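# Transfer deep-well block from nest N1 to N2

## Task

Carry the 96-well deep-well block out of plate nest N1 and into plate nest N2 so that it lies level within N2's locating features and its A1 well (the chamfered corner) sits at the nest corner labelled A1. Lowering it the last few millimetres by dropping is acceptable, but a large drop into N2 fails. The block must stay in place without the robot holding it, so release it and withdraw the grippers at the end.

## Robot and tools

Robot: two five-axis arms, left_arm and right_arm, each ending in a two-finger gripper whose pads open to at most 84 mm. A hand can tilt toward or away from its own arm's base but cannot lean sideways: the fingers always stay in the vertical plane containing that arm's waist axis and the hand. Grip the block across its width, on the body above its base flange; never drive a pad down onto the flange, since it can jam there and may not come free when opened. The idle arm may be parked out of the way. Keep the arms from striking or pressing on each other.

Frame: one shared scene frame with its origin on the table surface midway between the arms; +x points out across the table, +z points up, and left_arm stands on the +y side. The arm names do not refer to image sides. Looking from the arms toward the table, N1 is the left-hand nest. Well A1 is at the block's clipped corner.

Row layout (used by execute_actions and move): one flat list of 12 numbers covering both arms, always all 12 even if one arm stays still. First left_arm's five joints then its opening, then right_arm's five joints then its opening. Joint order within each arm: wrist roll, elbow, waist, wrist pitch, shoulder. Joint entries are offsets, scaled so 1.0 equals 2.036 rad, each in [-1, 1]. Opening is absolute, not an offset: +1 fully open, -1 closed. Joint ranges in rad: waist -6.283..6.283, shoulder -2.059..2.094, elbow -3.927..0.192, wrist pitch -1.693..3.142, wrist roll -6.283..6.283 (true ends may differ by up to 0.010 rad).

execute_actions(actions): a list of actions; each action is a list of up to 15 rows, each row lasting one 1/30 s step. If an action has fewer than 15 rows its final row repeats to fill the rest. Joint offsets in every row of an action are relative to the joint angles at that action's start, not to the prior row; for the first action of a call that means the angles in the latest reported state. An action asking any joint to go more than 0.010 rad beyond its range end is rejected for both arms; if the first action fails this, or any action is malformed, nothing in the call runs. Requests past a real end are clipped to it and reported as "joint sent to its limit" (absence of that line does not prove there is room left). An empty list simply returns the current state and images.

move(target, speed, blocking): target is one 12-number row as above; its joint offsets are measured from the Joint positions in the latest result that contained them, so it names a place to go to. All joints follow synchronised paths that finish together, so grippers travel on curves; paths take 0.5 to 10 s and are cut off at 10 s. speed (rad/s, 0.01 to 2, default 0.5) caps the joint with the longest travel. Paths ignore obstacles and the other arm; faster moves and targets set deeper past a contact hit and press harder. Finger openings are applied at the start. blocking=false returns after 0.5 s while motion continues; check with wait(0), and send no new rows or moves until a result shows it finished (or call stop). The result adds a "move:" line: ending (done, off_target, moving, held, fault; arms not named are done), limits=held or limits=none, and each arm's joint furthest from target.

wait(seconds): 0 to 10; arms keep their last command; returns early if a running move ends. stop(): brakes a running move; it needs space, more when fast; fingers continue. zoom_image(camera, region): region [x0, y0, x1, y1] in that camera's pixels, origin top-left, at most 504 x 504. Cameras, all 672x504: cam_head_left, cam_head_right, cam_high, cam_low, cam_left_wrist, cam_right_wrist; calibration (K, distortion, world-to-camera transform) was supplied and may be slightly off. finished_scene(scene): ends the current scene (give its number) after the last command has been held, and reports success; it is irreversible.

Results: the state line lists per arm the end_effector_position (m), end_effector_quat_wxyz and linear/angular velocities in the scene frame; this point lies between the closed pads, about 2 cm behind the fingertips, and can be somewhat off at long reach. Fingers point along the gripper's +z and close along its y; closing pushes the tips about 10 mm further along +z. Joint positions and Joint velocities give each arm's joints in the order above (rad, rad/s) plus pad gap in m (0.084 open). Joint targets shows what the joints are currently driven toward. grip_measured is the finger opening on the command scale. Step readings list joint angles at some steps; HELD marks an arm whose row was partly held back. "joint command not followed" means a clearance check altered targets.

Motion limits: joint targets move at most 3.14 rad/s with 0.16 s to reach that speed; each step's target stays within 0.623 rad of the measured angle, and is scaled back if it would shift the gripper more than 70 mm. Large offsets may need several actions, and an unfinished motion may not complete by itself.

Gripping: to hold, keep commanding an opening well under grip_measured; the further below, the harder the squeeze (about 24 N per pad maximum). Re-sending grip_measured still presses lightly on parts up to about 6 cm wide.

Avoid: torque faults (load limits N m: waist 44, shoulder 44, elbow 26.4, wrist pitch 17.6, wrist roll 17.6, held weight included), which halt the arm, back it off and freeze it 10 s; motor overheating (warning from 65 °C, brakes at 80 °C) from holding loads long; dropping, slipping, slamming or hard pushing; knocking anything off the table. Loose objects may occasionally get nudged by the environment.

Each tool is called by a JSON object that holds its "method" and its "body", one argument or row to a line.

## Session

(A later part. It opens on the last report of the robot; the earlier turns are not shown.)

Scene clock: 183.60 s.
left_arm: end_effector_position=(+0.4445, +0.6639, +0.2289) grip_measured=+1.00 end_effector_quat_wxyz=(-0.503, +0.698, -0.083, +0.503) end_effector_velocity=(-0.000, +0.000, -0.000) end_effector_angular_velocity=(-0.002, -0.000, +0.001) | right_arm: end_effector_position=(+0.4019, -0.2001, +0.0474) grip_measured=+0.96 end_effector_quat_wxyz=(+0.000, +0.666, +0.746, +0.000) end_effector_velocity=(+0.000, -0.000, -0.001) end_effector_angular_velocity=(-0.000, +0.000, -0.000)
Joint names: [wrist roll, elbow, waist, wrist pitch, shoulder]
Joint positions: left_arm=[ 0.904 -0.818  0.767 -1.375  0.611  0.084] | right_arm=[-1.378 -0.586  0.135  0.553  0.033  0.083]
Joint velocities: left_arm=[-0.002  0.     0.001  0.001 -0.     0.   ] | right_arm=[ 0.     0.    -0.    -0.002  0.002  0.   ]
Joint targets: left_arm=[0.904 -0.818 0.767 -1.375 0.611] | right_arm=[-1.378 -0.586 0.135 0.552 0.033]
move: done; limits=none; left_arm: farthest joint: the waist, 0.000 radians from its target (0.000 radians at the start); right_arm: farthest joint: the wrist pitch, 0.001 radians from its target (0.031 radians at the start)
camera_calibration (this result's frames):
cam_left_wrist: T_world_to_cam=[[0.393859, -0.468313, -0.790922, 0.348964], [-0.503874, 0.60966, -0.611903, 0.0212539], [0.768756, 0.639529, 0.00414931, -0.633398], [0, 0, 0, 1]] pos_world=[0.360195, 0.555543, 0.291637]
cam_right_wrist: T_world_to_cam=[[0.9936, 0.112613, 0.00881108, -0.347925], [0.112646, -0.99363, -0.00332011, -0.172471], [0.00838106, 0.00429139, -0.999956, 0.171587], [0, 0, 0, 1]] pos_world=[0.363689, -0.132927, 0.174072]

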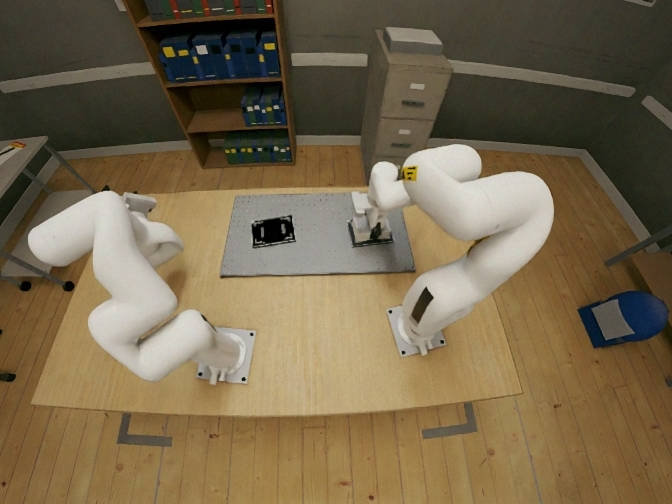

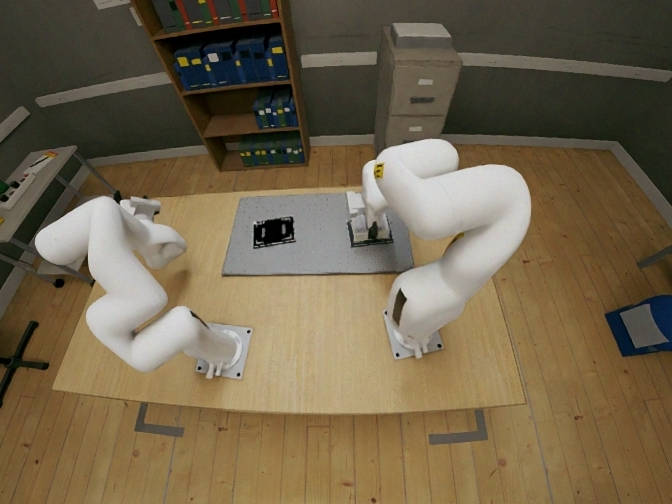

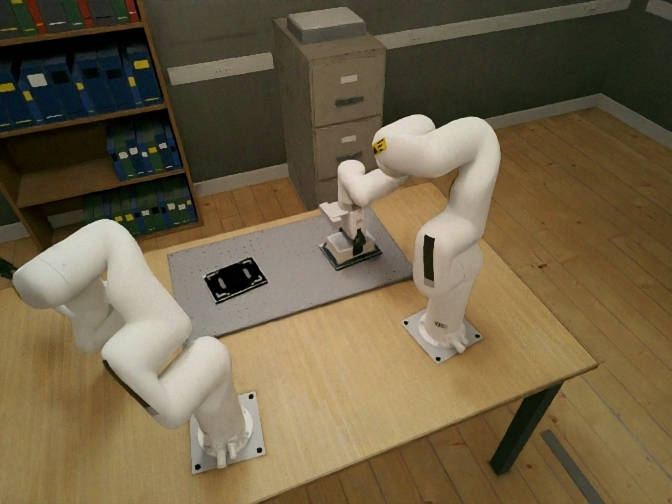

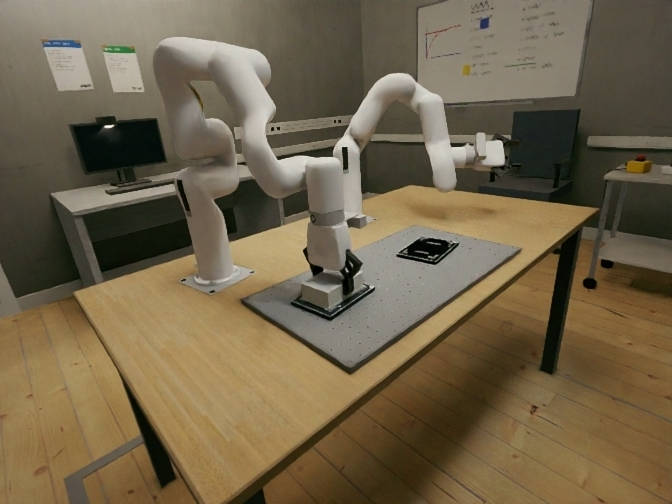

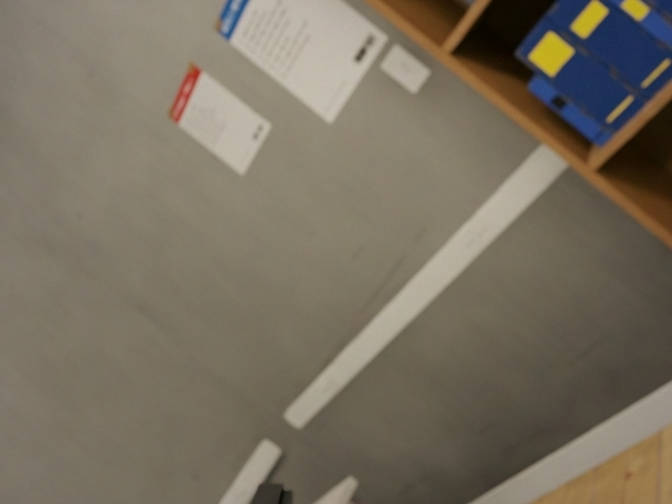

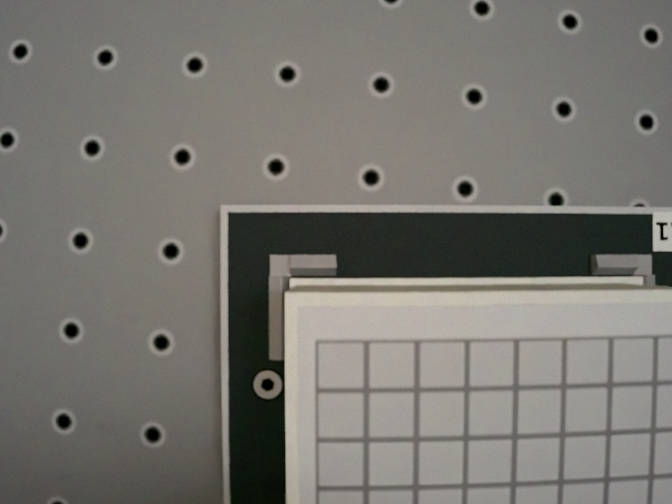

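{"method": "execute_actions", "body": {
  "actions": [
    [[0,0,0,0,0,1,0,0,0,0,0,1]]
  ]
}}

{"method": "move", "body": {
  "target": [0,0,0,0,0,1, 0,-0.01979,0,0.12147,-0.10168,1],
  "speed": 0.15
}}

{"method": "zoom_image", "body": {
  "camera": "cam_low",
  "region": [280, 240, 390, 330]
}}

{"method": "zoom_image", "body": {
  "camera": "cam_high",
  "region": [310, 210, 394, 280]
}}

Scene clock: 189.90 s.
left_arm: end_effector_position=(+0.4445, +0.6639, +0.2289) grip_measured=+1.00 end_effector_quat_wxyz=(-0.503, +0.698, -0.083, +0.503) end_effector_velocity=(-0.000, -0.000, -0.000) end_effector_angular_velocity=(-0.000, -0.001, -0.000) | right_arm: end_effector_position=(+0.4019, -0.2001, +0.0474) grip_measured=+1.00 end_effector_quat_wxyz=(+0.000, +0.666, +0.746, +0.000) end_effector_velocity=(-0.000, -0.000, -0.000) end_effector_angular_velocity=(-0.000, +0.000, -0.002)
Joint names: [wrist roll, elbow, waist, wrist pitch, shoulder]
Joint positions: left_arm=[ 0.904 -0.818  0.767 -1.375  0.611  0.084] | right_arm=[-1.378 -0.586  0.135  0.553  0.033  0.084]
Joint velocities: left_arm=[-0.    -0.    -0.    -0.001  0.001  0.   ] | right_arm=[ 0.001 -0.    -0.     0.     0.     0.   ]
Joint targets: left_arm=[0.904 -0.818 0.767 -1.375 0.611] | right_arm=[-1.378 -0.586 0.135 0.553 0.033]
Step readings (joint positions):
0: left_arm=[0.904 -0.818 0.767 -1.375 0.611] | right_arm=[-1.378 -0.586 0.135 0.552 0.033]
1: left_arm=[0.904 -0.818 0.767 -1.375 0.611] | right_arm=[-1.378 -0.586 0.135 0.552 0.033]
2: left_arm=[0.904 -0.818 0.767 -1.375 0.611] | right_arm=[-1.378 -0.586 0.135 0.553 0.033]
4: left_arm=[0.904 -0.818 0.767 -1.375 0.611] | right_arm=[-1.378 -0.586 0.135 0.553 0.033]
8: left_arm=[0.904 -0.818 0.767 -1.375 0.611] | right_arm=[-1.378 -0.587 0.135 0.553 0.033]
15: Joint positions above
camera_calibration (this result's frames):
cam_left_wrist: T_world_to_cam=[[0.393859, -0.468313, -0.790922, 0.348964], [-0.503874, 0.60966, -0.611903, 0.0212539], [0.768756, 0.639529, 0.00414912, -0.633398], [0, 0, 0, 1]] pos_world=[0.360195, 0.555543, 0.291637]
cam_right_wrist: T_world_to_cam=[[0.9936, 0.112603, 0.00892756, -0.347973], [0.112637, -0.993631, -0.00334276, -0.172463], [0.00849429, 0.00432694, -0.999955, 0.171586], [0, 0, 0, 1]] pos_world=[0.363715, -0.132924, 0.174108]

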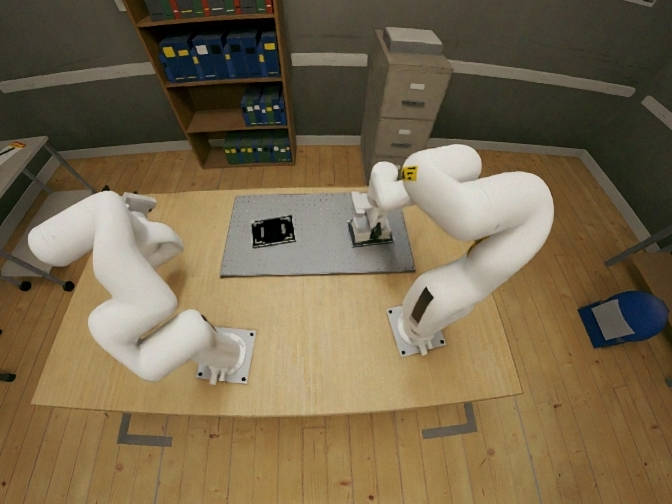

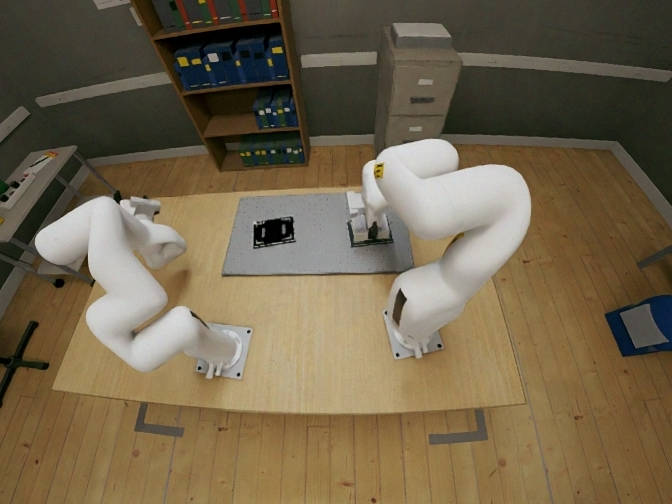

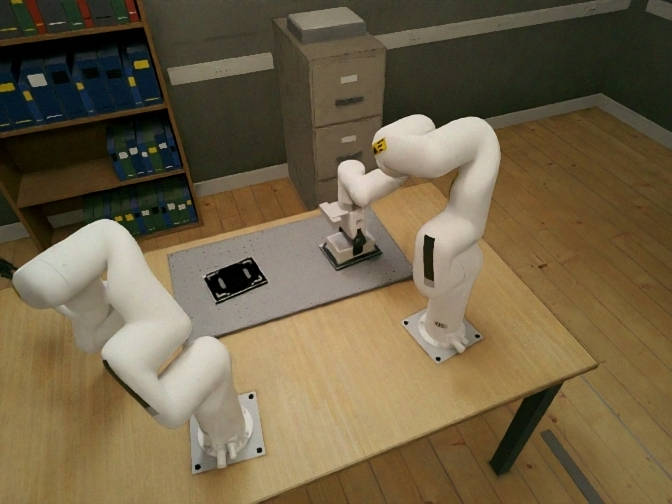

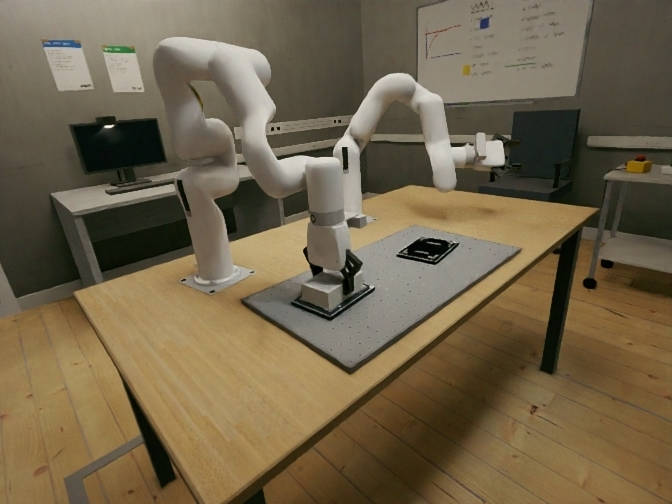

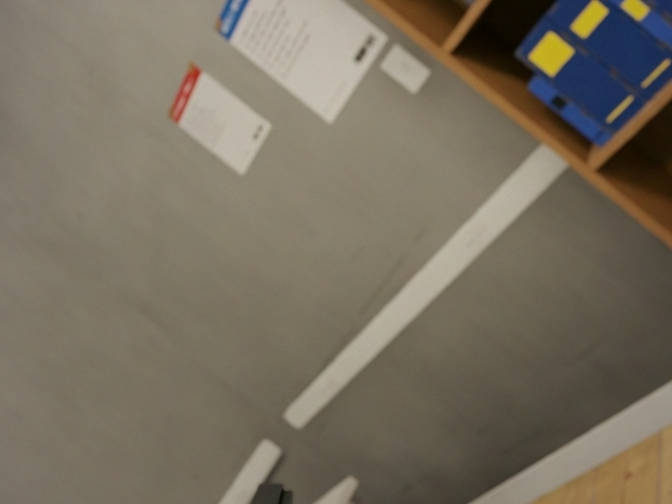

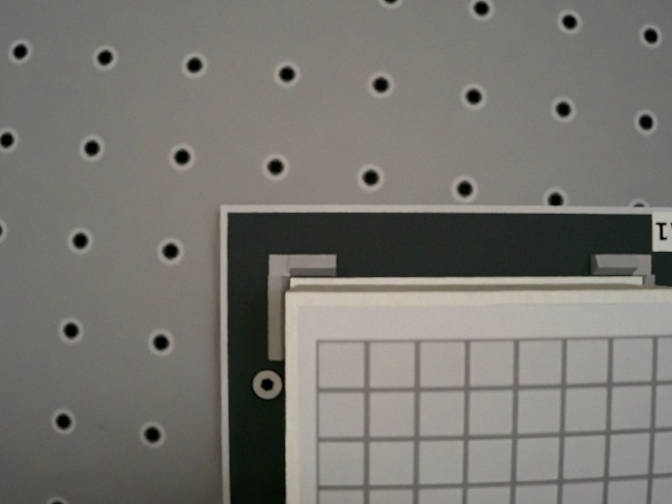

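Scene clock: 192.03 s.
left_arm: end_effector_position=(+0.4445, +0.6639, +0.2289) grip_measured=+1.00 end_effector_quat_wxyz=(-0.503, +0.698, -0.083, +0.503) end_effector_velocity=(-0.000, +0.000, +0.001) end_effector_angular_velocity=(+0.000, -0.002, +0.000) | right_arm: end_effector_position=(+0.3966, -0.2018, +0.1220) grip_measured=+1.00 end_effector_quat_wxyz=(+0.000, +0.666, +0.746, +0.000) end_effector_velocity=(+0.000, +0.000, +0.001) end_effector_angular_velocity=(+0.000, -0.001, -0.002)
Joint names: [wrist roll, elbow, waist, wrist pitch, shoulder]
Joint positions: left_arm=[ 0.904 -0.818  0.767 -1.375  0.611  0.084] | right_arm=[-1.378 -0.626  0.135  0.8   -0.174  0.084]
Joint velocities: left_arm=[-0.001 -0.     0.    -0.    -0.001  0.   ] | right_arm=[ 0.002 -0.001  0.     0.002 -0.002 -0.   ]
Joint targets: left_arm=[0.904 -0.818 0.767 -1.375 0.611] | right_arm=[-1.378 -0.627 0.135 0.800 -0.174]
move: done; limits=none; left_arm: farthest joint: the waist, 0.000 radians from its target (0.000 radians at the start); right_arm: farthest joint: the wrist pitch, 0.001 radians from its target (0.248 radians at the start)
camera_calibration (this result's frames):
cam_left_wrist: T_world_to_cam=[[0.393859, -0.468313, -0.790922, 0.348964], [-0.503874, 0.60966, -0.611903, 0.021254], [0.768756, 0.639529, 0.00414919, -0.633398], [0, 0, 0, 1]] pos_world=[0.360195, 0.555543, 0.291637]
cam_right_wrist: T_world_to_cam=[[0.993602, 0.112602, 0.00869172, -0.343132], [0.112634, -0.993631, -0.00329689, -0.173284], [0.00826513, 0.00425478, -0.999957, 0.246274], [0, 0, 0, 1]] pos_world=[0.358419, -0.134591, 0.248674]

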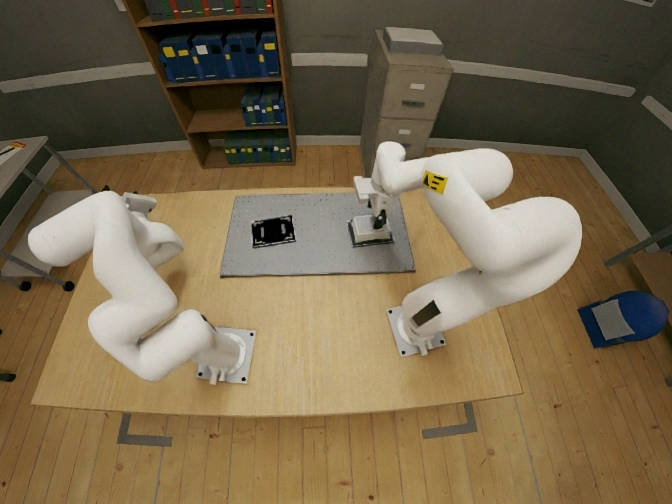

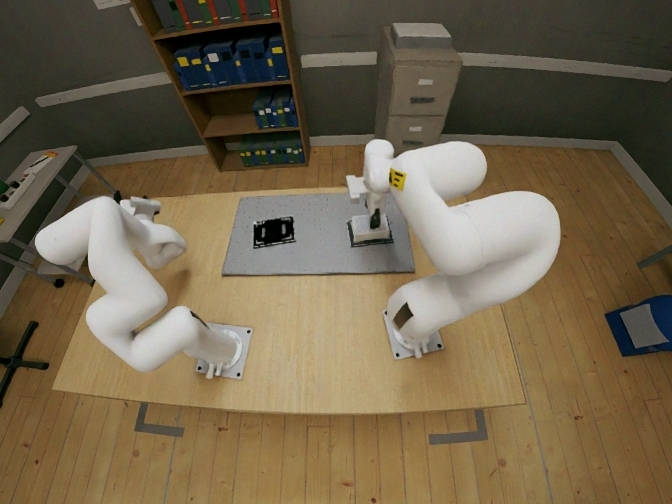

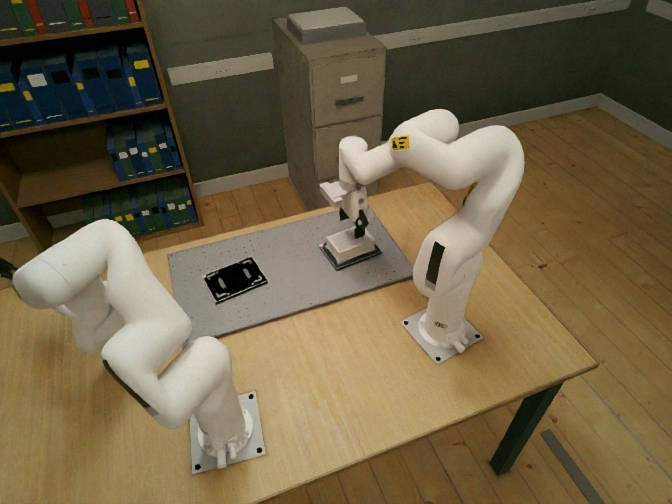

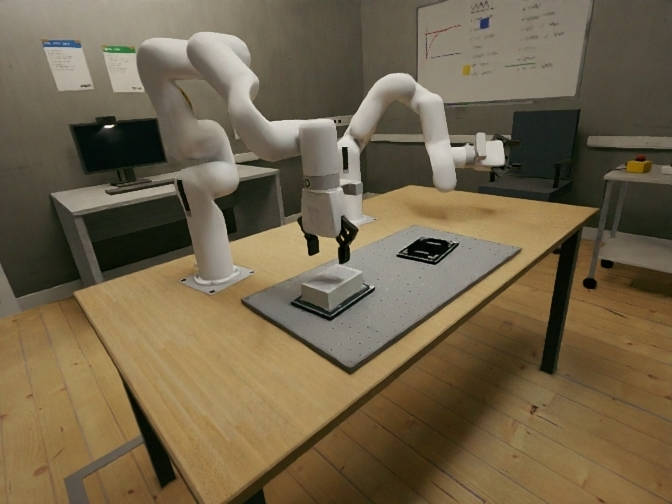

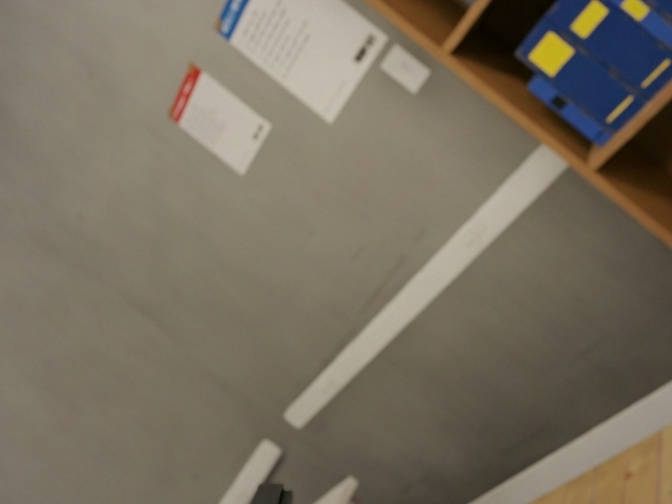

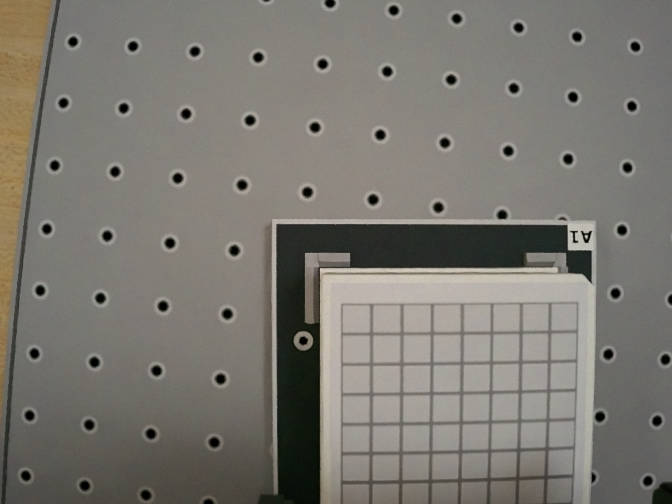

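Region (280, 240, 390, 330) of cam_low's 672x504 image, scaled by 4.582, with more detail than that image has; it fills the top 412 rows of this view, and the rest is white.

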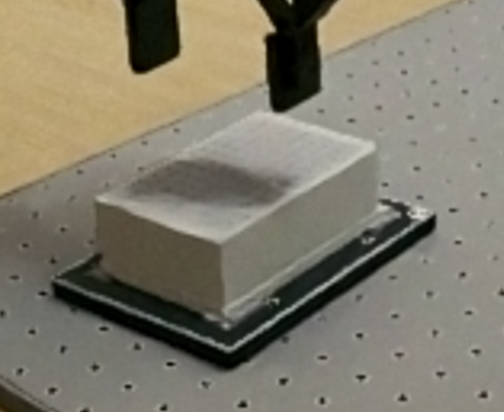

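Region (310, 210, 394, 280) of cam_high's 672x504 image, scaled by 6.000, with more detail than that image has.

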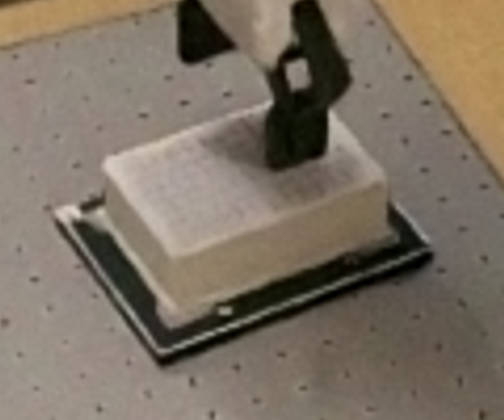

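{"method": "move", "body": {
  "target": [0,0,0,0,0,1, 0,-0.03,0,0.12,-0.09,1],
  "speed": 0.5
}}

{"method": "finished_scene", "body": {
  "scene": 1
}}

Scene clock: 195.47 s.
left_arm: end_effector_position=(+0.4445, +0.6639, +0.2289) grip_measured=+1.00 end_effector_quat_wxyz=(-0.503, +0.698, -0.083, +0.503) end_effector_velocity=(+0.000, +0.000, +0.000) end_effector_angular_velocity=(+0.000, -0.000, +0.000) | right_arm: end_effector_position=(+0.3799, -0.2071, +0.1955) grip_measured=+1.00 end_effector_quat_wxyz=(-0.000, +0.666, +0.746, -0.000) end_effector_velocity=(+0.000, +0.000, +0.002) end_effector_angular_velocity=(+0.001, -0.002, +0.000)
Joint names: [wrist roll, elbow, waist, wrist pitch, shoulder]
Joint positions: left_arm=[ 0.904 -0.818  0.767 -1.375  0.611  0.084] | right_arm=[-1.378 -0.687  0.135  1.044 -0.356  0.084]
Joint velocities: left_arm=[ 0.     0.     0.     0.    -0.001 -0.   ] | right_arm=[-0.    -0.002 -0.     0.002 -0.003  0.   ]
Joint targets: left_arm=[0.904 -0.818 0.767 -1.375 0.611] | right_arm=[-1.378 -0.688 0.135 1.044 -0.357]
move: done; limits=none; left_arm: farthest joint: the waist, 0.000 radians from its target (0.000 radians at the start); right_arm: farthest joint: the shoulder, 0.001 radians from its target (0.183 radians at the start)
camera_calibration (this result's frames):
cam_left_wrist: T_world_to_cam=[[0.393859, -0.468313, -0.790922, 0.348964], [-0.503874, 0.60966, -0.611903, 0.0212539], [0.768756, 0.639529, 0.0041495, -0.633398], [0, 0, 0, 1]] pos_world=[0.360195, 0.555543, 0.291637]
cam_right_wrist: T_world_to_cam=[[0.993606, 0.112599, 0.0082347, -0.326517], [0.112628, -0.993632, -0.003208, -0.176398], [0.00782105, 0.00411495, -0.999961, 0.32005], [0, 0, 0, 1]] pos_world=[0.341794, -0.139826, 0.32216]

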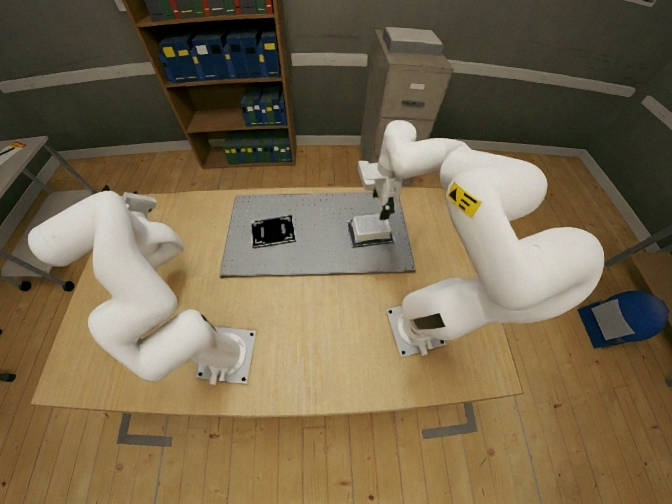

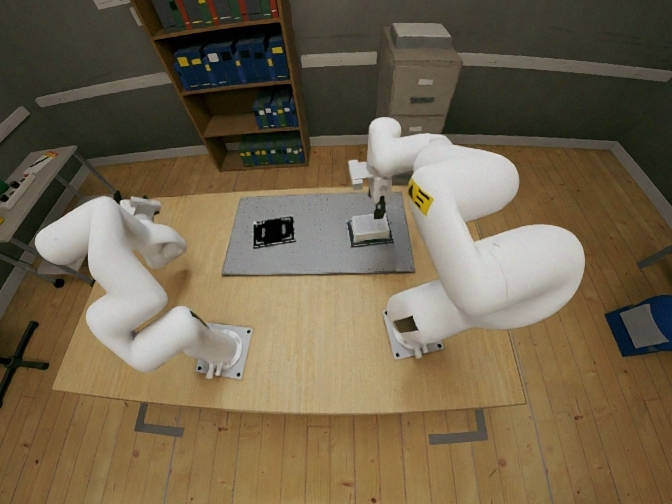

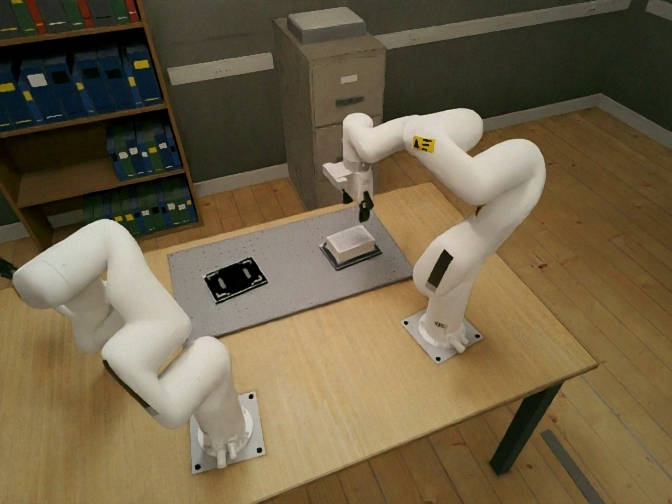

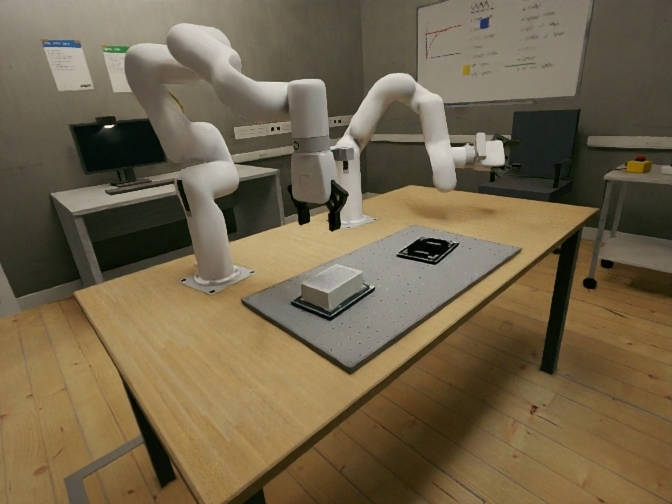

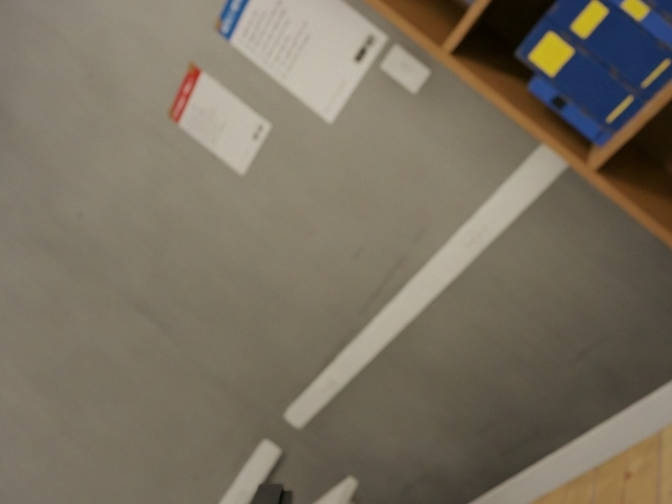

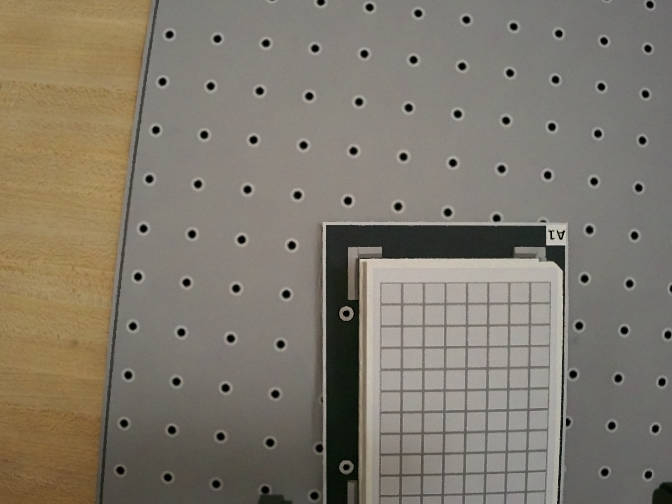

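The scene is finished: the task was done.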